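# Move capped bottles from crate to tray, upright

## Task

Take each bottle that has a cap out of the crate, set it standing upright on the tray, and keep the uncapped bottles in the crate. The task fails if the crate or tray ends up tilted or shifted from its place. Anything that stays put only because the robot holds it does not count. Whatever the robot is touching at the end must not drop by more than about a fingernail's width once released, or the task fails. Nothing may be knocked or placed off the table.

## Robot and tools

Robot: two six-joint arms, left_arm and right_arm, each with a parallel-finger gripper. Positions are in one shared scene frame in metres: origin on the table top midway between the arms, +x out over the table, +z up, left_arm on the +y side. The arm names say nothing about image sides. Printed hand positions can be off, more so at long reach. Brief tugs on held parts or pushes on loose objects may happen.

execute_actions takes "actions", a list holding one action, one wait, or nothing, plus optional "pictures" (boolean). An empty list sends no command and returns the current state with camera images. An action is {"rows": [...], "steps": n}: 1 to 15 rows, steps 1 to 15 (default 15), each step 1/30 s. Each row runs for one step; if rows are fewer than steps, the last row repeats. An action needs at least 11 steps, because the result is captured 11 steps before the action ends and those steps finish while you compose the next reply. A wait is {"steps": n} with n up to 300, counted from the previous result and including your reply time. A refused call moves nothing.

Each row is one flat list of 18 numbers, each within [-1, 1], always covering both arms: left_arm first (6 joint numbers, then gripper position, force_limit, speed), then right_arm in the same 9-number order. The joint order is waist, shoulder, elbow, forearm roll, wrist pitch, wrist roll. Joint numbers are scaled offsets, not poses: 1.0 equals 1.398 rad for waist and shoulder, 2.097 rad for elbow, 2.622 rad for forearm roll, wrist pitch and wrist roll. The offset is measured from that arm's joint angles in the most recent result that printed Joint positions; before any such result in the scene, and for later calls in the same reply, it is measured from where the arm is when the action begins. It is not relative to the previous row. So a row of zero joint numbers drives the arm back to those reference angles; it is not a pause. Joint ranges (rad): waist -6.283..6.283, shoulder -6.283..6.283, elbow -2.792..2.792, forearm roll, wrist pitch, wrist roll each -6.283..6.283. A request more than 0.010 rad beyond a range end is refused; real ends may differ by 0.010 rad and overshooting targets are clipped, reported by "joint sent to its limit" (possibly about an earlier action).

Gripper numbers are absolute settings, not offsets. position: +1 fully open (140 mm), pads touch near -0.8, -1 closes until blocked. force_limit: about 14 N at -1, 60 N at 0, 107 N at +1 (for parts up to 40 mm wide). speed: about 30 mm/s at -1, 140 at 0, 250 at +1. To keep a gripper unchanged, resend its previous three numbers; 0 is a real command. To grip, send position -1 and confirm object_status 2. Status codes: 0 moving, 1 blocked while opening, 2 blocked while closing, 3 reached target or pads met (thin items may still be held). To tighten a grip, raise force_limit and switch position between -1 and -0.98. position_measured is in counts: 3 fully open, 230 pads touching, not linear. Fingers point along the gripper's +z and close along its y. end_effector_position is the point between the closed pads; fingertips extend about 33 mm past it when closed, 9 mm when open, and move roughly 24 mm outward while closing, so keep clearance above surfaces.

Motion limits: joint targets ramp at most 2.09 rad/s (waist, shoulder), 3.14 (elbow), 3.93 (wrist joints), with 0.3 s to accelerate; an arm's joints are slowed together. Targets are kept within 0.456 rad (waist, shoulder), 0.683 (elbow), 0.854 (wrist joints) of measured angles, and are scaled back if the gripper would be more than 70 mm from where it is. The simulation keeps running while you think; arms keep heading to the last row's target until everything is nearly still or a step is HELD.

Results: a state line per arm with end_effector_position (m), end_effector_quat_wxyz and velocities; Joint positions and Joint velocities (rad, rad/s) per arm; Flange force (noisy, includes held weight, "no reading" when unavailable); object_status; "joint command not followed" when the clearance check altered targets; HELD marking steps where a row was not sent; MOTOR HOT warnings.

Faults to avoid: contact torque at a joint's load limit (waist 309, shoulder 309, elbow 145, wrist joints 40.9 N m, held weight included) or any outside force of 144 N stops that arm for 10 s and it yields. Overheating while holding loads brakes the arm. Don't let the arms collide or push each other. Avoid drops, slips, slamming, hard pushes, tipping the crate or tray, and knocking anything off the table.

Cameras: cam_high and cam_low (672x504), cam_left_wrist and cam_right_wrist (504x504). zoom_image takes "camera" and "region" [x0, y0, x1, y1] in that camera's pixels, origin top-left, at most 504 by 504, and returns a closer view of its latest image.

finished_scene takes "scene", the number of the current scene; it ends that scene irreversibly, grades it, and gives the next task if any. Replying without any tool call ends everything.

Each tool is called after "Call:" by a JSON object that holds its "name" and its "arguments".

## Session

Call:
{"name": "execute_actions", "arguments": {"actions": []}}

Scene clock: 0.00 s of 6600.00 s.
left_arm: end_effector_position=(+0.5720, +0.4918, +0.2452) position_measured=3 object_status=3 end_effector_quat_wxyz=(+0.130, +0.054, +0.686, +0.714) end_effector_velocity=(-0.000, -0.001, +0.000) end_effector_angular_velocity=(+0.000, -0.000, -0.001) | right_arm: end_effector_position=(+0.3056, -0.3410, +0.3686) position_measured=3 object_status=3 end_effector_quat_wxyz=(+0.135, +0.579, +0.781, -0.190) end_effector_velocity=(+0.000, -0.000, -0.000) end_effector_angular_velocity=(-0.001, -0.000, -0.000)
Joint positions: left_arm=[-0.376  0.489  2.086  1.359  1.765  3.592] | right_arm=[ 0.598 -0.009  1.773 -0.333  1.711  0.469]
Joint velocities: left_arm=[-0.001  0.    -0.    -0.     0.    -0.   ] | right_arm=[-0.     0.     0.    -0.001  0.     0.   ]
Flange force (N, the push that the arm receives, along the gripper's own x y z axes): no reading

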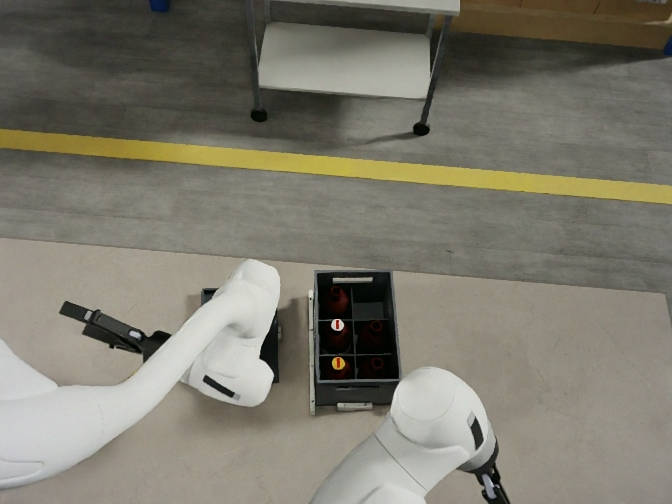

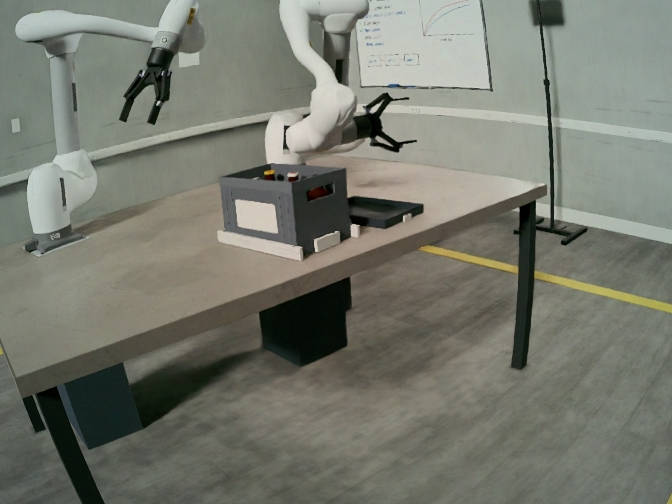

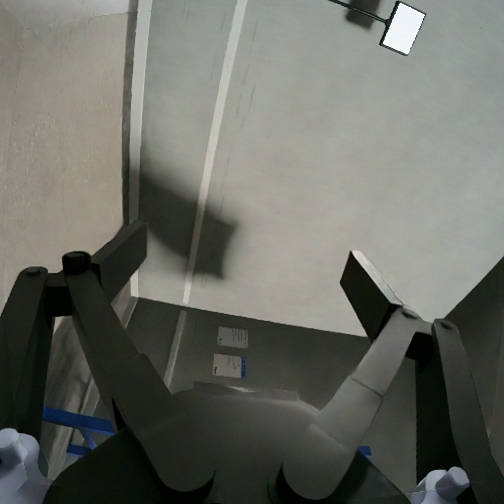

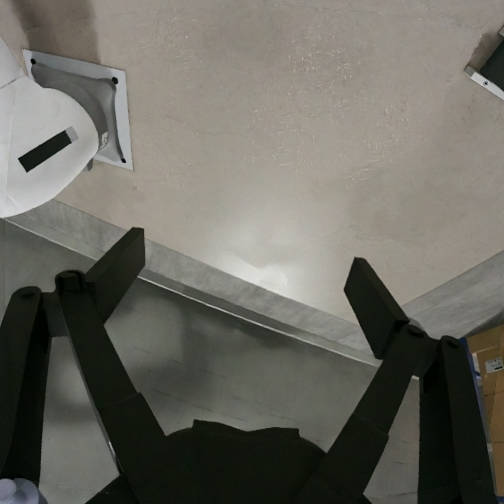

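Call:
{"name": "execute_actions", "arguments": {"actions": [{"rows":[[0.6,-0.3,0,0,0,0,1,0,0,-0.109,0,-0.15,0.127,0,-0.548,-0.2,0,0]]}]}}

Call:
{"name": "execute_actions", "arguments": {"actions": [{"steps":75}]}}

Call:
{"name": "execute_actions", "arguments": {"actions": [{"rows":[[0,0,0,0,0,0,1,0,0,0,0.43,-0.165,0,-0.104,0,-0.2,0,0]]}]}}

Call:
{"name": "execute_actions", "arguments": {"actions": [{"steps":60}], "pictures": true}}

Scene clock: 0.97 s of 6600.00 s.
left_arm: end_effector_position=(+0.5676, +0.5133, +0.2600) position_measured=3 object_status=3 end_effector_quat_wxyz=(+0.127, +0.032, +0.691, +0.711) end_effector_velocity=(-0.096, +0.406, +0.281) end_effector_angular_velocity=(-0.275, -0.495, +0.621) | right_arm: end_effector_position=(+0.3094, -0.3336, +0.3762) position_measured=21 object_status=0 end_effector_quat_wxyz=(+0.118, +0.563, +0.798, -0.182) end_effector_velocity=(+0.082, +0.147, +0.161) end_effector_angular_velocity=(+0.684, +0.511, +0.824)
Joint positions: left_arm=[-0.343  0.459  2.086  1.359  1.765  3.592] | right_arm=[ 0.587 -0.009  1.75  -0.309  1.711  0.406]
Joint velocities: left_arm=[ 0.622 -0.566  0.    -0.    -0.001  0.   ] | right_arm=[-0.224 -0.    -0.461  0.485 -0.    -1.247]
Flange force (N, the push that the arm receives, along the gripper's own x y z axes): left_arm=[-0.3 6.6 -2.6] | right_arm=[0.5 -0.7 -4.5]
Steps of this call (steps 1 to 25: nothing new was sent; steps 26 to 29: the first 4 steps of this action). Readings (joint positions | what the end effector reports):
26: left_arm=[-0.376 0.489 2.086 1.359 1.765 3.592] | right_arm=[0.598 -0.009 1.773 -0.333 1.711 0.469] | left_arm position_measured=3 object_status=3 | right_arm position_measured=3 object_status=0
27: left_arm=[-0.372 0.486 2.086 1.359 1.765 3.592] | right_arm=[0.597 -0.009 1.771 -0.331 1.711 0.462] | left_arm position_measured=3 object_status=3 | right_arm position_measured=6 object_status=0
29: the state above

Scene clock: 3.47 s of 6600.00 s.
left_arm: end_effector_position=(+0.2576, +0.9057, +0.4403) position_measured=3 object_status=3 end_effector_quat_wxyz=(-0.025, -0.376, +0.625, +0.683) end_effector_velocity=(+0.000, -0.000, +0.000) end_effector_angular_velocity=(+0.000, +0.000, +0.000) | right_arm: end_effector_position=(+0.3646, -0.2515, +0.5076) position_measured=154 object_status=3 end_effector_quat_wxyz=(-0.008, +0.001, +1.000, -0.005) end_effector_velocity=(+0.000, -0.000, +0.000) end_effector_angular_velocity=(+0.001, +0.000, -0.003)
Joint positions: left_arm=[0.463 0.07  2.086 1.359 1.765 3.592] | right_arm=[ 0.446 -0.009  1.458 -0.     1.711 -0.968]
Joint velocities: left_arm=[-0.  0. -0.  0.  0.  0.] | right_arm=[-0.001 -0.    -0.     0.001 -0.     0.002]
Flange force (N, the push that the arm receives, along the gripper's own x y z axes): left_arm=[-2.2 5.4 -3.1] | right_arm=[3.9 1.4 -2.6]
Kept back: nothing.
Steps of this call (steps 1 to 11: the last 11 steps of your previous action; steps 12 to 60: the robot went on to your last target; steps 61 to 75: nothing new was sent). Readings (joint positions | what the end effector reports):
1: left_arm=[-0.322 0.440 2.086 1.359 1.765 3.592] | right_arm=[0.579 -0.009 1.732 -0.289 1.711 0.357] | left_arm position_measured=3 object_status=3 | right_arm position_measured=29 object_status=0
2: left_arm=[-0.303 0.423 2.086 1.359 1.765 3.592] | right_arm=[0.567 -0.009 1.709 -0.265 1.711 0.293] | left_arm position_measured=3 object_status=3 | right_arm position_measured=37 object_status=0
4: left_arm=[-0.267 0.394 2.086 1.359 1.765 3.592] | right_arm=[0.545 -0.009 1.662 -0.216 1.711 0.150] | left_arm position_measured=3 object_status=3 | right_arm position_measured=52 object_status=0
8: left_arm=[-0.191 0.341 2.086 1.359 1.765 3.592] | right_arm=[0.508 -0.009 1.586 -0.135 1.711 -0.162] | left_arm position_measured=3 object_status=3 | right_arm position_measured=82 object_status=0
75: the state above
All arms were judged still, so your last target was given up. Only a new action makes them travel on or press farther. Fingers that are still opening or closing keep moving.

Scene clock: 3.60 s of 6600.00 s.
left_arm: end_effector_position=(+0.2576, +0.9057, +0.4403) position_measured=3 object_status=3 end_effector_quat_wxyz=(-0.025, -0.376, +0.625, +0.683) end_effector_velocity=(-0.000, -0.000, +0.000) end_effector_angular_velocity=(+0.001, +0.000, +0.000) | right_arm: end_effector_position=(+0.3851, -0.2374, +0.5033) position_measured=154 object_status=3 end_effector_quat_wxyz=(-0.003, +0.001, +1.000, -0.002) end_effector_velocity=(+0.393, +0.270, -0.096) end_effector_angular_velocity=(+0.126, -0.184, -0.001)
Joint positions: left_arm=[0.463 0.07  2.086 1.359 1.765 3.592] | right_arm=[ 0.446  0.024  1.433 -0.     1.691 -0.968]
Joint velocities: left_arm=[-0.     0.    -0.     0.     0.001 -0.   ] | right_arm=[-0.     0.634 -0.478 -0.001 -0.379  0.001]
Flange force (N, the push that the arm receives, along the gripper's own x y z axes): left_arm=[0.3 7.3 -3.3] | right_arm=[0.0 5.2 -4.5]
Steps of this call (steps 1 to 4: the first 4 steps of this action). Readings (joint positions | what the end effector reports):
1: left_arm=[0.463 0.070 2.086 1.359 1.765 3.592] | right_arm=[0.446 -0.009 1.458 -0.000 1.711 -0.968] | left_arm position_measured=3 object_status=3 | right_arm position_measured=154 object_status=3
2: left_arm=[0.463 0.070 2.086 1.359 1.765 3.592] | right_arm=[0.446 -0.005 1.455 -0.000 1.709 -0.968] | left_arm position_measured=3 object_status=3 | right_arm position_measured=154 object_status=3
4: the state above

Scene clock: 5.60 s of 6600.00 s.
left_arm: end_effector_position=(+0.2576, +0.9057, +0.4403) position_measured=3 object_status=3 end_effector_quat_wxyz=(-0.025, -0.376, +0.625, +0.683) end_effector_velocity=(+0.000, -0.000, -0.000) end_effector_angular_velocity=(-0.000, +0.000, -0.001) | right_arm: end_effector_position=(+0.6585, -0.0496, +0.2597) position_measured=154 object_status=3 end_effector_quat_wxyz=(-0.000, +0.001, +1.000, -0.000) end_effector_velocity=(+0.000, -0.000, -0.000) end_effector_angular_velocity=(-0.001, -0.000, +0.000)
Joint positions: left_arm=[0.463 0.07  2.086 1.359 1.765 3.592] | right_arm=[ 0.446  0.592  1.112 -0.     1.438 -0.968]
Joint velocities: left_arm=[-0.  0.  0. -0. -0. -0.] | right_arm=[ 0.     0.    -0.    -0.001 -0.     0.   ]
Flange force (N, the push that the arm receives, along the gripper's own x y z axes): left_arm=[-0.2 5.2 -4.7] | right_arm=[3.9 0.4 -3.9]
Kept back: nothing.
Steps of this call (steps 1 to 11: the last 11 steps of your previous action; steps 12 to 60: the robot went on to your last target). Readings (joint positions | what the end effector reports):
1: left_arm=[0.463 0.070 2.086 1.359 1.765 3.592] | right_arm=[0.446 0.046 1.417 -0.000 1.678 -0.968] | left_arm position_measured=3 object_status=3 | right_arm position_measured=154 object_status=3
2: left_arm=[0.463 0.070 2.086 1.359 1.765 3.592] | right_arm=[0.446 0.066 1.403 -0.000 1.667 -0.968] | left_arm position_measured=3 object_status=3 | right_arm position_measured=154 object_status=3
4: left_arm=[0.463 0.070 2.086 1.359 1.765 3.592] | right_arm=[0.446 0.104 1.377 -0.000 1.647 -0.968] | left_arm position_measured=3 object_status=3 | right_arm position_measured=154 object_status=3
8: left_arm=[0.463 0.070 2.086 1.359 1.765 3.592] | right_arm=[0.446 0.181 1.333 -0.000 1.612 -0.968] | left_arm position_measured=3 object_status=3 | right_arm position_measured=154 object_status=3
60: the state above
All arms were judged still, so your last target was given up. Only a new action makes them travel on or press farther. Fingers that are still opening or closing keep moving.

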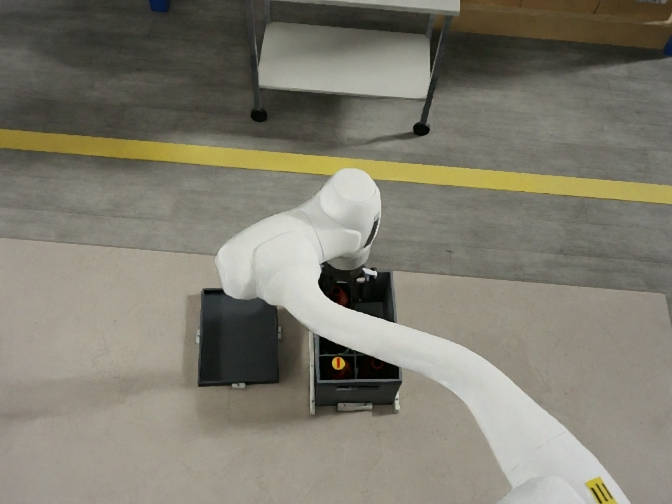

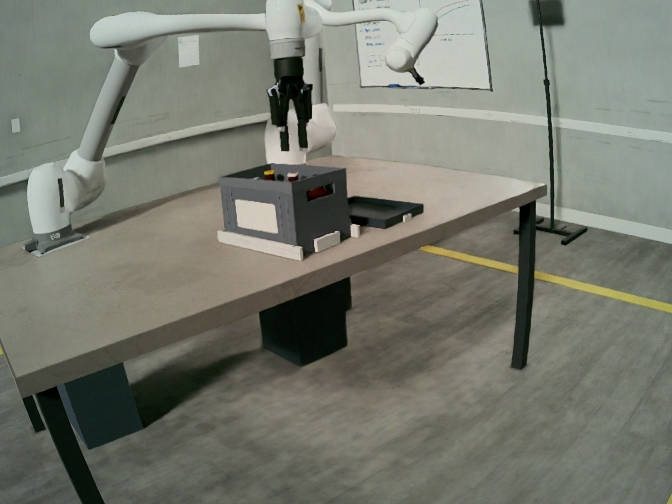

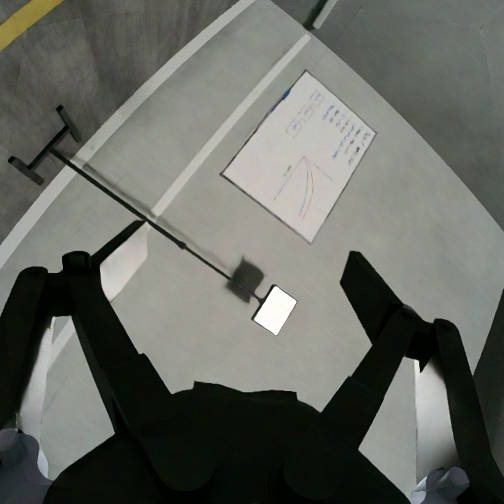

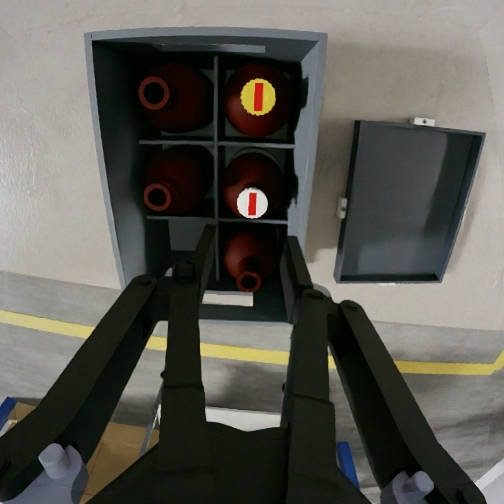

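Call:
{"name": "execute_actions", "arguments": {"actions": [{"rows":[[0,0,0,0,0,0,1,0,0,0.005,0.007,0.0354,0,-0.032,0,-0.2,0,0]]}]}}

Call:
{"name": "execute_actions", "arguments": {"actions": [{"steps":25}], "pictures": true}}

Scene clock: 6.80 s of 6600.00 s.
left_arm: end_effector_position=(+0.2576, +0.9057, +0.4403) position_measured=3 object_status=3 end_effector_quat_wxyz=(-0.025, -0.376, +0.625, +0.683) end_effector_velocity=(+0.001, -0.000, -0.000) end_effector_angular_velocity=(-0.000, -0.000, -0.001) | right_arm: end_effector_position=(+0.6554, -0.0475, +0.2322) position_measured=154 object_status=3 end_effector_quat_wxyz=(-0.000, -0.001, +1.000, -0.000) end_effector_velocity=(-0.064, +0.009, -0.401) end_effector_angular_velocity=(-0.055, +0.066, +0.056)
Joint positions: left_arm=[0.463 0.07  2.086 1.359 1.765 3.592] | right_arm=[ 0.45   0.598  1.153 -0.     1.392 -0.968]
Joint velocities: left_arm=[-0.001  0.    -0.    -0.    -0.001 -0.   ] | right_arm=[ 0.052  0.098  0.569 -0.008 -0.581 -0.003]
Flange force (N, the push that the arm receives, along the gripper's own x y z axes): left_arm=[-1.3 6.1 -1.7] | right_arm=[0.8 5.3 0.2]
Steps of this call (steps 1 to 32: nothing new was sent; steps 33 to 36: the first 4 steps of this action). Readings (joint positions | what the end effector reports):
33: left_arm=[0.463 0.070 2.086 1.359 1.765 3.592] | right_arm=[0.446 0.592 1.112 -0.000 1.438 -0.968] | left_arm position_measured=3 object_status=3 | right_arm position_measured=154 object_status=3
34: left_arm=[0.463 0.070 2.086 1.359 1.765 3.592] | right_arm=[0.447 0.593 1.117 -0.000 1.431 -0.968] | left_arm position_measured=3 object_status=3 | right_arm position_measured=154 object_status=3
36: the state above

Scene clock: 7.63 s of 6600.00 s.
left_arm: end_effector_position=(+0.2576, +0.9057, +0.4403) position_measured=3 object_status=3 end_effector_quat_wxyz=(-0.025, -0.376, +0.625, +0.683) end_effector_velocity=(-0.000, +0.000, +0.000) end_effector_angular_velocity=(+0.000, -0.000, +0.001) | right_arm: end_effector_position=(+0.6521, -0.0464, +0.2101) position_measured=154 object_status=3 end_effector_quat_wxyz=(-0.001, -0.003, +1.000, -0.000) end_effector_velocity=(+0.000, +0.000, +0.000) end_effector_angular_velocity=(+0.001, -0.000, +0.002)
Joint positions: left_arm=[0.463 0.07  2.086 1.359 1.765 3.592] | right_arm=[ 0.453  0.602  1.187 -0.     1.354 -0.968]
Joint velocities: left_arm=[ 0. -0.  0.  0.  0. -0.] | right_arm=[-0.    -0.    -0.     0.    -0.    -0.002]
Flange force (N, the push that the arm receives, along the gripper's own x y z axes): left_arm=[-1.7 5.3 -1.7] | right_arm=[6.2 -1.3 -5.0]
Kept back: nothing.
Steps of this call (steps 1 to 11: the last 11 steps of your previous action; steps 12 to 25: the robot went on to your last target). Readings (joint positions | what the end effector reports):
1: left_arm=[0.463 0.070 2.086 1.359 1.765 3.592] | right_arm=[0.451 0.600 1.169 -0.000 1.375 -0.968] | left_arm position_measured=3 object_status=3 | right_arm position_measured=154 object_status=3
2: left_arm=[0.463 0.070 2.086 1.359 1.765 3.592] | right_arm=[0.452 0.601 1.178 -0.000 1.365 -0.968] | left_arm position_measured=3 object_status=3 | right_arm position_measured=154 object_status=3
4: left_arm=[0.463 0.070 2.086 1.359 1.765 3.592] | right_arm=[0.453 0.602 1.184 -0.000 1.358 -0.968] | left_arm position_measured=3 object_status=3 | right_arm position_measured=154 object_status=3
8: left_arm=[0.463 0.070 2.086 1.359 1.765 3.592] | right_arm=[0.453 0.602 1.186 -0.000 1.355 -0.968] | left_arm position_measured=3 object_status=3 | right_arm position_measured=154 object_status=3
25: the state above

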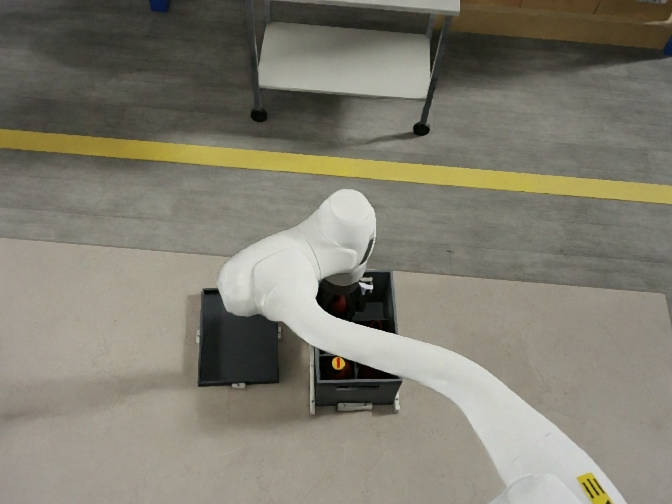

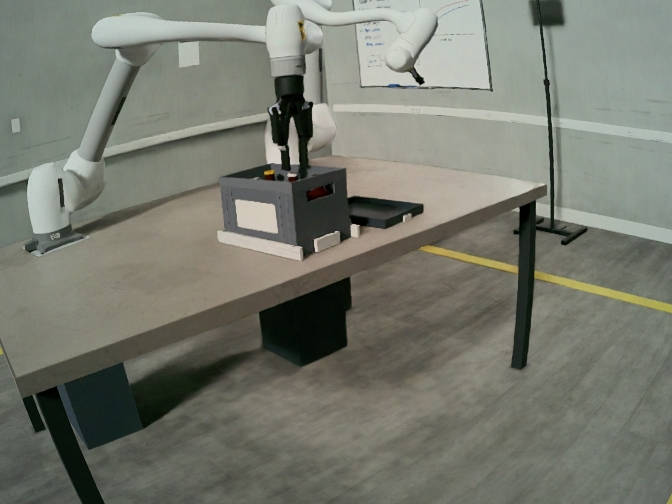

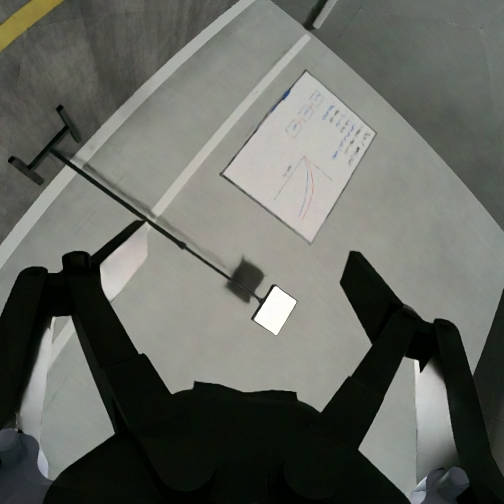

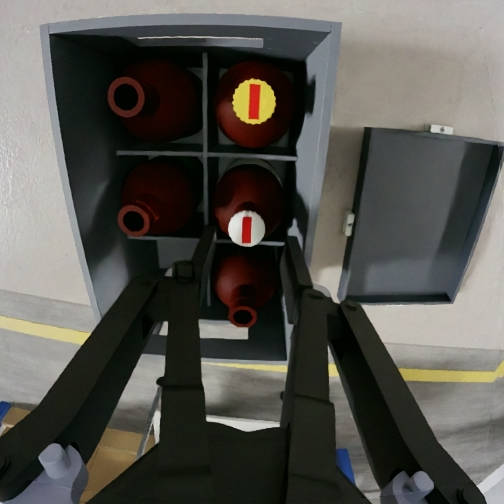

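Call:
{"name": "execute_actions", "arguments": {"actions": [{"rows":[[0,0,0,0,0,0,1,0,0,0,0.0104,0.0193,0,-0.0213,0,-0.2,0,0]]}]}}

Call:
{"name": "execute_actions", "arguments": {"actions": [{"rows":[[0,0,0,0,0,0,1,0,0,0,0,0,0,0,0,-1,0,-0.5]]}]}}

Call:
{"name": "execute_actions", "arguments": {"actions": [{"steps":25}], "pictures": true}}

Scene clock: 8.37 s of 6600.00 s.
left_arm: end_effector_position=(+0.2576, +0.9057, +0.4403) position_measured=3 object_status=3 end_effector_quat_wxyz=(-0.025, -0.376, +0.625, +0.683) end_effector_velocity=(-0.000, +0.000, +0.000) end_effector_angular_velocity=(+0.000, +0.000, +0.000) | right_arm: end_effector_position=(+0.6520, -0.0463, +0.1864) position_measured=154 object_status=3 end_effector_quat_wxyz=(-0.001, -0.003, +1.000, -0.000) end_effector_velocity=(-0.011, -0.008, -0.242) end_effector_angular_velocity=(-0.027, +0.036, +0.001)
Joint positions: left_arm=[0.463 0.07  2.086 1.359 1.765 3.592] | right_arm=[ 0.453  0.612  1.214  0.     1.318 -0.968]
Joint velocities: left_arm=[ 0.  0. -0.  0.  0. -0.] | right_arm=[ 0.     0.108  0.269 -0.001 -0.332 -0.   ]
Flange force (N, the push that the arm receives, along the gripper's own x y z axes): left_arm=[-2.4 5.0 -2.6] | right_arm=[5.7 -1.3 2.4]
Steps of this call (steps 1 to 15: the robot went on to your last target; steps 16 to 18: nothing new was sent; steps 19 to 22: the first 4 steps of this action). Readings (joint positions | what the end effector reports):
19: left_arm=[0.463 0.070 2.086 1.359 1.765 3.592] | right_arm=[0.453 0.602 1.187 -0.000 1.354 -0.968] | left_arm position_measured=3 object_status=3 | right_arm position_measured=154 object_status=3
20: left_arm=[0.463 0.070 2.086 1.359 1.765 3.592] | right_arm=[0.453 0.604 1.191 0.000 1.347 -0.968] | left_arm position_measured=3 object_status=3 | right_arm position_measured=154 object_status=3
22: the state above

Scene clock: 8.87 s of 6600.00 s.
left_arm: end_effector_position=(+0.2576, +0.9057, +0.4403) position_measured=3 object_status=3 end_effector_quat_wxyz=(-0.025, -0.376, +0.625, +0.683) end_effector_velocity=(+0.000, -0.000, +0.000) end_effector_angular_velocity=(+0.000, -0.000, -0.000) | right_arm: end_effector_position=(+0.6522, -0.0463, +0.1751) position_measured=165 object_status=0 end_effector_quat_wxyz=(-0.000, -0.003, +1.000, -0.000) end_effector_velocity=(-0.000, +0.001, +0.000) end_effector_angular_velocity=(+0.000, -0.000, +0.002)
Joint positions: left_arm=[0.463 0.07  2.086 1.359 1.765 3.592] | right_arm=[ 0.453  0.617  1.227 -0.     1.298 -0.968]
Joint velocities: left_arm=[-0. -0. -0.  0.  0. -0.] | right_arm=[ 0.001 -0.    -0.    -0.     0.    -0.001]
Flange force (N, the push that the arm receives, along the gripper's own x y z axes): left_arm=[-0.8 6.0 -2.4] | right_arm=[3.6 -0.2 -4.0]
Steps of this call (steps 1 to 11: the last 11 steps of your previous action; steps 12 to 15: the first 4 steps of this action, its rows measured from where the robot was after step 11). Readings (joint positions | what the end effector reports):
11: left_arm=[0.463 0.070 2.086 1.359 1.765 3.592] | right_arm=[0.453 0.617 1.227 -0.000 1.299 -0.968] | left_arm position_measured=3 object_status=3 | right_arm position_measured=154 object_status=3
12: left_arm=[0.463 0.070 2.086 1.359 1.765 3.592] | right_arm=[0.453 0.617 1.227 -0.000 1.298 -0.968] | left_arm position_measured=3 object_status=3 | right_arm position_measured=154 object_status=0
13: left_arm=[0.463 0.070 2.086 1.359 1.765 3.592] | right_arm=[0.453 0.617 1.227 -0.000 1.298 -0.968] | left_arm position_measured=3 object_status=3 | right_arm position_measured=156 object_status=0
15: the state above

Scene clock: 9.70 s of 6600.00 s.
left_arm: end_effector_position=(+0.2576, +0.9057, +0.4403) position_measured=3 object_status=3 end_effector_quat_wxyz=(-0.025, -0.376, +0.625, +0.683) end_effector_velocity=(+0.001, -0.000, -0.000) end_effector_angular_velocity=(-0.000, +0.000, -0.001) | right_arm: end_effector_position=(+0.6522, -0.0463, +0.1751) position_measured=194 object_status=2 end_effector_quat_wxyz=(-0.000, -0.003, +1.000, -0.000) end_effector_velocity=(+0.000, -0.000, -0.000) end_effector_angular_velocity=(-0.001, -0.001, +0.000)
Joint positions: left_arm=[0.463 0.07  2.086 1.359 1.765 3.592] | right_arm=[ 0.453  0.617  1.227 -0.     1.298 -0.968]
Joint velocities: left_arm=[-0.001  0.    -0.    -0.     0.    -0.   ] | right_arm=[-0.     0.    -0.    -0.001  0.    -0.   ]
Flange force (N, the push that the arm receives, along the gripper's own x y z axes): left_arm=[-2.4 3.1 -4.0] | right_arm=[4.6 -3.4 -12.2]
Kept back: nothing.
Steps of this call (steps 1 to 11: the last 11 steps of your previous action; steps 12 to 15: the robot went on to your last target; steps 16 to 25: nothing new was sent). Readings (joint positions | what the end effector reports):
1: left_arm=[0.463 0.070 2.086 1.359 1.765 3.592] | right_arm=[0.453 0.617 1.227 -0.000 1.298 -0.968] | left_arm position_measured=3 object_status=3 | right_arm position_measured=170 object_status=0
2: left_arm=[0.463 0.070 2.086 1.359 1.765 3.592] | right_arm=[0.453 0.617 1.227 -0.000 1.298 -0.968] | left_arm position_measured=3 object_status=3 | right_arm position_measured=175 object_status=0
4: left_arm=[0.463 0.070 2.086 1.359 1.765 3.592] | right_arm=[0.453 0.617 1.227 -0.000 1.298 -0.968] | left_arm position_measured=3 object_status=3 | right_arm position_measured=184 object_status=0
8: left_arm=[0.463 0.070 2.086 1.359 1.765 3.592] | right_arm=[0.453 0.617 1.227 -0.000 1.298 -0.968] | left_arm position_measured=3 object_status=3 | right_arm position_measured=194 object_status=0
25: the state above
All arms were judged still, so your last target was given up. Only a new action makes them travel on or press farther. Fingers that are still opening or closing keep moving.

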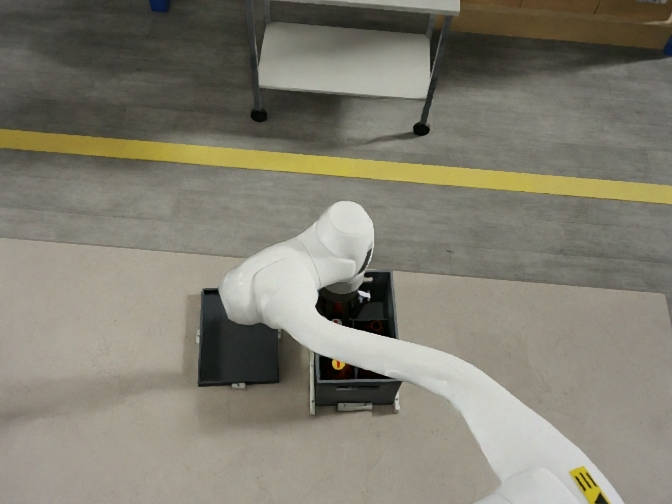

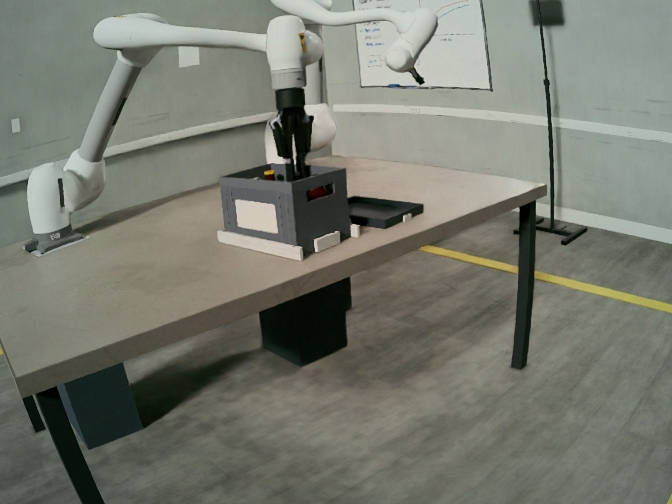

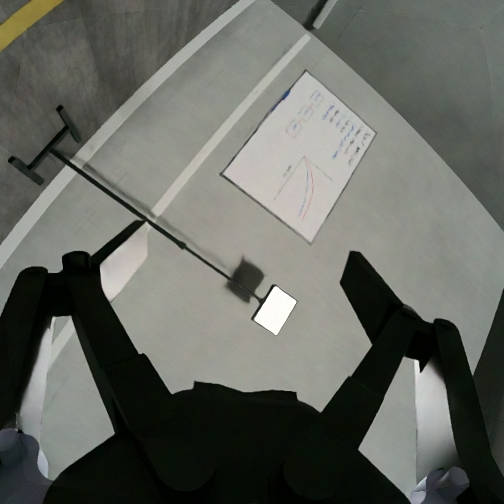

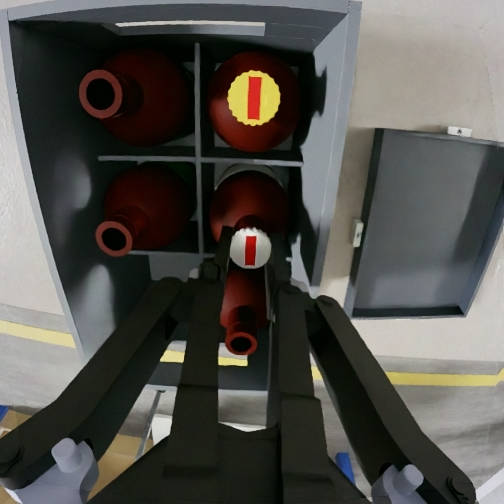

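Call:
{"name": "execute_actions", "arguments": {"actions": [{"rows":[[0,0,0,0,0,0,1,0,0,0,-0.0107,-0.019,0,0.021,0,-1,0,-0.5],[0,0,0,0,0,0,1,0,0,0,-0.0107,-0.019,0,0.021,0,-1,0,-0.5],[0,0,0,0,0,0,1,0,0,0,-0.0107,-0.019,0,0.021,0,-1,0,-0.5],[0,0,0,0,0,0,1,0,0,0,-0.0107,-0.019,0,0.021,0,-1,0,-0.5],[0,0,0,0,0,0,1,0,0,0,-0.021,-0.05,0,0.051,0,-1,0,-0.5],[0,0,0,0,0,0,1,0,0,0,-0.021,-0.05,0,0.051,0,-1,0,-0.5],[0,0,0,0,0,0,1,0,0,0,-0.021,-0.05,0,0.051,0,-1,0,-0.5],[0,0,0,0,0,0,1,0,0,0,-0.021,-0.05,0,0.051,0,-1,0,-0.5],[0,0,0,0,0,0,1,0,0,0,-0.028,-0.151,0,0.1355,0,-1,0,-0.5]]}]}}

Call:
{"name": "execute_actions", "arguments": {"actions": [{"steps":30}]}}

Call:
{"name": "execute_actions", "arguments": {"actions": [{"rows":[[0,0,0,0,0,0,1,0,0,0.114,0.03,-0.03,0,0.008,0,-1,0,-0.5]]}]}}

Call:
{"name": "execute_actions", "arguments": {"actions": [{"steps":25}]}}

Call:
{"name": "execute_actions", "arguments": {"actions": [{"rows":[[0,0,0,0,0,0,1,0,0,0,0.2175,-0.109,0,-0.0285,0,-1,0,-0.5]]}]}}

Call:
{"name": "execute_actions", "arguments": {"actions": [{"steps":40}], "pictures": true}}

Scene clock: 11.20 s of 6600.00 s.
left_arm: end_effector_position=(+0.2576, +0.9057, +0.4403) position_measured=3 object_status=3 end_effector_quat_wxyz=(-0.025, -0.376, +0.625, +0.683) end_effector_velocity=(-0.000, +0.000, +0.000) end_effector_angular_velocity=(-0.000, -0.001, +0.000) | right_arm: end_effector_position=(+0.6525, -0.0460, +0.1987) position_measured=194 object_status=2 end_effector_quat_wxyz=(+0.000, -0.003, +1.000, +0.000) end_effector_velocity=(+0.010, +0.010, +0.251) end_effector_angular_velocity=(+0.045, -0.049, +0.001)
Joint positions: left_arm=[0.463 0.07  2.086 1.359 1.765 3.592] | right_arm=[ 0.453  0.607  1.2    0.     1.335 -0.968]
Joint velocities: left_arm=[ 0.    -0.    -0.    -0.    -0.001 -0.   ] | right_arm=[-0.    -0.115 -0.272  0.009  0.322 -0.003]
Flange force (N, the push that the arm receives, along the gripper's own x y z axes): left_arm=[-0.3 7.6 -5.7] | right_arm=[5.6 -1.1 -7.6]
Steps of this call (steps 1 to 41: nothing new was sent; steps 42 to 45: the first 4 steps of this action). Readings (joint positions | what the end effector reports):
42: left_arm=[0.463 0.070 2.086 1.359 1.765 3.592] | right_arm=[0.453 0.617 1.227 -0.000 1.299 -0.968] | left_arm position_measured=3 object_status=3 | right_arm position_measured=194 object_status=2
43: left_arm=[0.463 0.070 2.086 1.359 1.765 3.592] | right_arm=[0.453 0.615 1.223 -0.000 1.306 -0.968] | left_arm position_measured=3 object_status=3 | right_arm position_measured=194 object_status=2
45: the state above

Scene clock: 12.20 s of 6600.00 s.
left_arm: end_effector_position=(+0.2576, +0.9057, +0.4403) position_measured=3 object_status=3 end_effector_quat_wxyz=(-0.025, -0.376, +0.625, +0.683) end_effector_velocity=(+0.001, -0.000, -0.000) end_effector_angular_velocity=(-0.001, +0.000, -0.002) | right_arm: end_effector_position=(+0.6513, -0.0469, +0.3857) position_measured=194 object_status=2 end_effector_quat_wxyz=(+0.000, -0.003, +1.000, -0.000) end_effector_velocity=(+0.000, -0.000, +0.000) end_effector_angular_velocity=(+0.001, -0.000, -0.000)
Joint positions: left_arm=[0.463 0.07  2.086 1.359 1.765 3.592] | right_arm=[ 0.453  0.577  0.91  -0.     1.654 -0.968]
Joint velocities: left_arm=[-0.001  0.     0.     0.    -0.001  0.   ] | right_arm=[-0.001 -0.    -0.     0.    -0.    -0.   ]
Flange force (N, the push that the arm receives, along the gripper's own x y z axes): left_arm=[0.1 6.1 -3.6] | right_arm=[4.0 -0.6 3.2]
Kept back: nothing.
Steps of this call (steps 1 to 11: the last 11 steps of your previous action; steps 12 to 30: the robot went on to your last target). Readings (joint positions | what the end effector reports):
1: left_arm=[0.463 0.070 2.086 1.359 1.765 3.592] | right_arm=[0.453 0.604 1.194 0.000 1.343 -0.968] | left_arm position_measured=3 object_status=3 | right_arm position_measured=194 object_status=2
2: left_arm=[0.463 0.070 2.086 1.359 1.765 3.592] | right_arm=[0.453 0.602 1.185 0.000 1.357 -0.968] | left_arm position_measured=3 object_status=3 | right_arm position_measured=194 object_status=2
4: left_arm=[0.463 0.070 2.086 1.359 1.765 3.592] | right_arm=[0.453 0.594 1.150 0.000 1.398 -0.968] | left_arm position_measured=3 object_status=3 | right_arm position_measured=194 object_status=2
8: left_arm=[0.463 0.070 2.086 1.359 1.765 3.592] | right_arm=[0.453 0.587 1.074 -0.000 1.481 -0.968] | left_arm position_measured=3 object_status=3 | right_arm position_measured=194 object_status=2
30: the state above

Scene clock: 12.33 s of 6600.00 s.
left_arm: end_effector_position=(+0.2576, +0.9057, +0.4403) position_measured=3 object_status=3 end_effector_quat_wxyz=(-0.025, -0.376, +0.625, +0.683) end_effector_velocity=(+0.001, -0.000, +0.000) end_effector_angular_velocity=(-0.000, -0.000, -0.002) | right_arm: end_effector_position=(+0.6372, -0.0217, +0.3844) position_measured=194 object_status=2 end_effector_quat_wxyz=(-0.000, -0.019, +1.000, -0.000) end_effector_velocity=(-0.272, +0.451, -0.005) end_effector_angular_velocity=(+0.002, -0.006, +0.581)
Joint positions: left_arm=[0.463 0.07  2.086 1.359 1.765 3.592] | right_arm=[ 0.485  0.587  0.898 -0.     1.658 -0.968]
Joint velocities: left_arm=[-0.002 -0.    -0.     0.    -0.     0.   ] | right_arm=[ 0.583  0.142 -0.219 -0.002  0.071  0.001]
Flange force (N, the push that the arm receives, along the gripper's own x y z axes): left_arm=[-2.4 6.0 -4.1] | right_arm=[5.5 -7.8 4.7]
Steps of this call (steps 1 to 4: the first 4 steps of this action). Readings (joint positions | what the end effector reports):
1: left_arm=[0.463 0.070 2.086 1.359 1.765 3.592] | right_arm=[0.453 0.577 0.910 -0.000 1.654 -0.968] | left_arm position_measured=3 object_status=3 | right_arm position_measured=194 object_status=2
2: left_arm=[0.463 0.070 2.086 1.359 1.765 3.592] | right_arm=[0.456 0.579 0.909 -0.000 1.654 -0.968] | left_arm position_measured=3 object_status=3 | right_arm position_measured=194 object_status=2
4: the state above

Scene clock: 13.17 s of 6600.00 s.
left_arm: end_effector_position=(+0.2576, +0.9057, +0.4403) position_measured=3 object_status=3 end_effector_quat_wxyz=(-0.025, -0.376, +0.625, +0.683) end_effector_velocity=(-0.000, +0.000, +0.000) end_effector_angular_velocity=(+0.000, -0.000, +0.001) | right_arm: end_effector_position=(+0.5711, +0.0739, +0.3828) position_measured=194 object_status=2 end_effector_quat_wxyz=(+0.000, -0.083, +0.997, -0.000) end_effector_velocity=(+0.000, +0.000, +0.000) end_effector_angular_velocity=(+0.001, -0.001, +0.000)
Joint positions: left_arm=[0.463 0.07  2.086 1.359 1.765 3.592] | right_arm=[ 0.612  0.619  0.848 -0.     1.675 -0.968]
Joint velocities: left_arm=[ 0.001 -0.    -0.     0.     0.001 -0.   ] | right_arm=[ 0.    -0.    -0.     0.    -0.001  0.   ]
Flange force (N, the push that the arm receives, along the gripper's own x y z axes): left_arm=[-0.6 6.9 -1.8] | right_arm=[5.5 -0.5 3.5]
Kept back: nothing.
Steps of this call (steps 1 to 11: the last 11 steps of your previous action; steps 12 to 25: the robot went on to your last target). Readings (joint positions | what the end effector reports):
1: left_arm=[0.463 0.070 2.086 1.359 1.765 3.592] | right_arm=[0.504 0.591 0.890 -0.000 1.660 -0.968] | left_arm position_measured=3 object_status=3 | right_arm position_measured=194 object_status=2
2: left_arm=[0.463 0.070 2.086 1.359 1.765 3.592] | right_arm=[0.521 0.595 0.884 0.000 1.663 -0.968] | left_arm position_measured=3 object_status=3 | right_arm position_measured=194 object_status=2
4: left_arm=[0.463 0.070 2.086 1.359 1.765 3.592] | right_arm=[0.553 0.604 0.871 0.000 1.667 -0.968] | left_arm position_measured=3 object_status=3 | right_arm position_measured=194 object_status=2
8: left_arm=[0.463 0.070 2.086 1.359 1.765 3.592] | right_arm=[0.604 0.617 0.851 -0.000 1.673 -0.968] | left_arm position_measured=3 object_status=3 | right_arm position_measured=194 object_status=2
25: the state above

Scene clock: 13.30 s of 6600.00 s.
left_arm: end_effector_position=(+0.2576, +0.9057, +0.4403) position_measured=3 object_status=3 end_effector_quat_wxyz=(-0.025, -0.376, +0.625, +0.683) end_effector_velocity=(-0.000, +0.000, -0.000) end_effector_angular_velocity=(-0.000, +0.000, +0.001) | right_arm: end_effector_position=(+0.5838, +0.0863, +0.3667) position_measured=194 object_status=2 end_effector_quat_wxyz=(+0.001, -0.083, +0.997, +0.001) end_effector_velocity=(+0.231, +0.222, -0.343) end_effector_angular_velocity=(-0.024, +0.023, -0.001)
Joint positions: left_arm=[0.463 0.07  2.086 1.359 1.765 3.592] | right_arm=[ 0.613  0.652  0.822 -0.     1.664 -0.968]
Joint velocities: left_arm=[ 0.  0. -0. -0.  0.  0.] | right_arm=[-0.     0.653 -0.479 -0.001 -0.14   0.001]
Flange force (N, the push that the arm receives, along the gripper's own x y z axes): left_arm=[-0.5 6.0 -3.9] | right_arm=[-4.1 6.0 -0.3]
Steps of this call (steps 1 to 4: the first 4 steps of this action). Readings (joint positions | what the end effector reports):
1: left_arm=[0.463 0.070 2.086 1.359 1.765 3.592] | right_arm=[0.612 0.620 0.847 -0.000 1.675 -0.968] | left_arm position_measured=3 object_status=3 | right_arm position_measured=194 object_status=2
2: left_arm=[0.463 0.070 2.086 1.359 1.765 3.592] | right_arm=[0.612 0.623 0.844 -0.000 1.673 -0.968] | left_arm position_measured=3 object_status=3 | right_arm position_measured=194 object_status=2
4: the state above

Scene clock: 14.63 s of 6600.00 s.
left_arm: end_effector_position=(+0.2576, +0.9057, +0.4403) position_measured=3 object_status=3 end_effector_quat_wxyz=(-0.025, -0.376, +0.625, +0.683) end_effector_velocity=(+0.001, -0.000, +0.000) end_effector_angular_velocity=(+0.000, +0.000, -0.001) | right_arm: end_effector_position=(+0.6698, +0.1692, +0.2097) position_measured=194 object_status=2 end_effector_quat_wxyz=(-0.000, -0.083, +0.997, -0.000) end_effector_velocity=(-0.000, +0.000, -0.000) end_effector_angular_velocity=(+0.001, +0.002, -0.000)
Joint positions: left_arm=[0.463 0.07  2.086 1.359 1.765 3.592] | right_arm=[ 0.612  0.924  0.619 -0.     1.6   -0.968]
Joint velocities: left_arm=[-0.001  0.    -0.    -0.     0.     0.   ] | right_arm=[-0.     0.    -0.     0.002  0.     0.   ]
Flange force (N, the push that the arm receives, along the gripper's own x y z axes): left_arm=[0.0 8.7 -4.2] | right_arm=[11.7 -5.6 4.9]
Kept back: nothing.
Steps of this call (steps 1 to 11: the last 11 steps of your previous action; steps 12 to 30: the robot went on to your last target; steps 31 to 40: nothing new was sent). Readings (joint positions | what the end effector reports):
1: left_arm=[0.463 0.070 2.086 1.359 1.765 3.592] | right_arm=[0.613 0.675 0.806 -0.000 1.660 -0.968] | left_arm position_measured=3 object_status=3 | right_arm position_measured=194 object_status=2
2: left_arm=[0.463 0.070 2.086 1.359 1.765 3.592] | right_arm=[0.613 0.697 0.790 -0.000 1.655 -0.968] | left_arm position_measured=3 object_status=3 | right_arm position_measured=194 object_status=2
4: left_arm=[0.463 0.070 2.086 1.359 1.765 3.592] | right_arm=[0.613 0.735 0.760 -0.000 1.645 -0.968] | left_arm position_measured=3 object_status=3 | right_arm position_measured=194 object_status=2
8: left_arm=[0.463 0.070 2.086 1.359 1.765 3.592] | right_arm=[0.613 0.812 0.703 -0.000 1.627 -0.968] | left_arm position_measured=3 object_status=3 | right_arm position_measured=194 object_status=2
40: the state above
All arms were judged still, so your last target was given up. Only a new action makes them travel on or press farther. Fingers that are still opening or closing keep moving.

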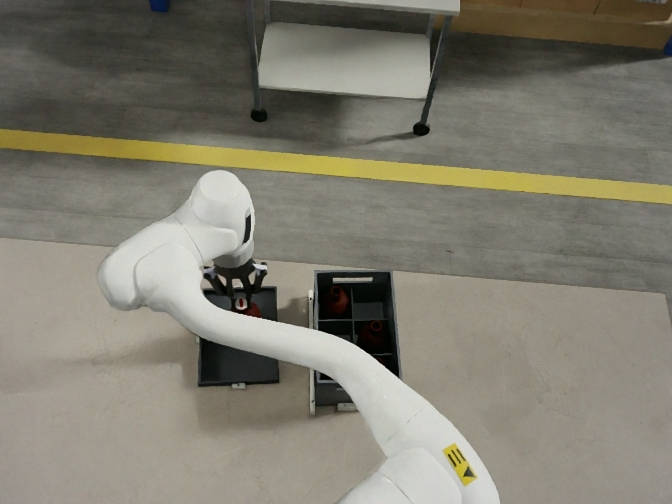

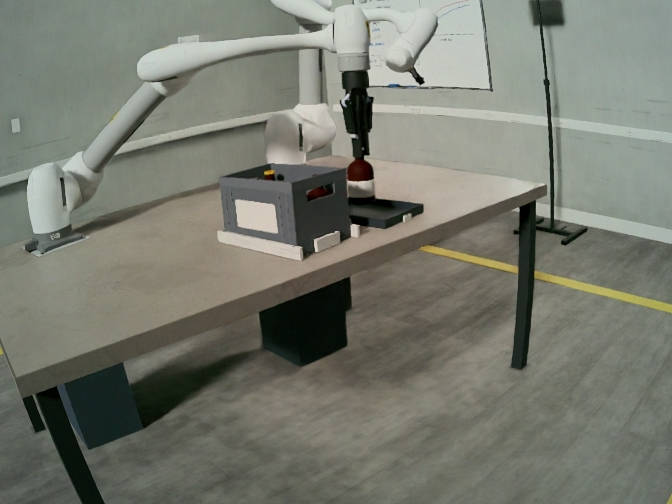

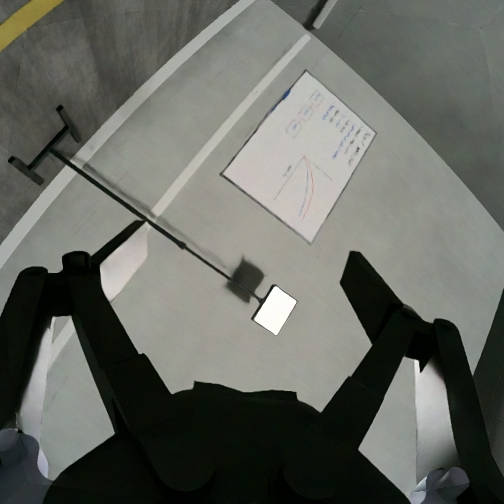

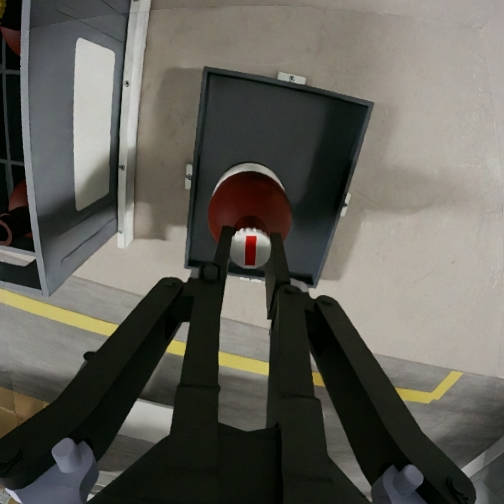

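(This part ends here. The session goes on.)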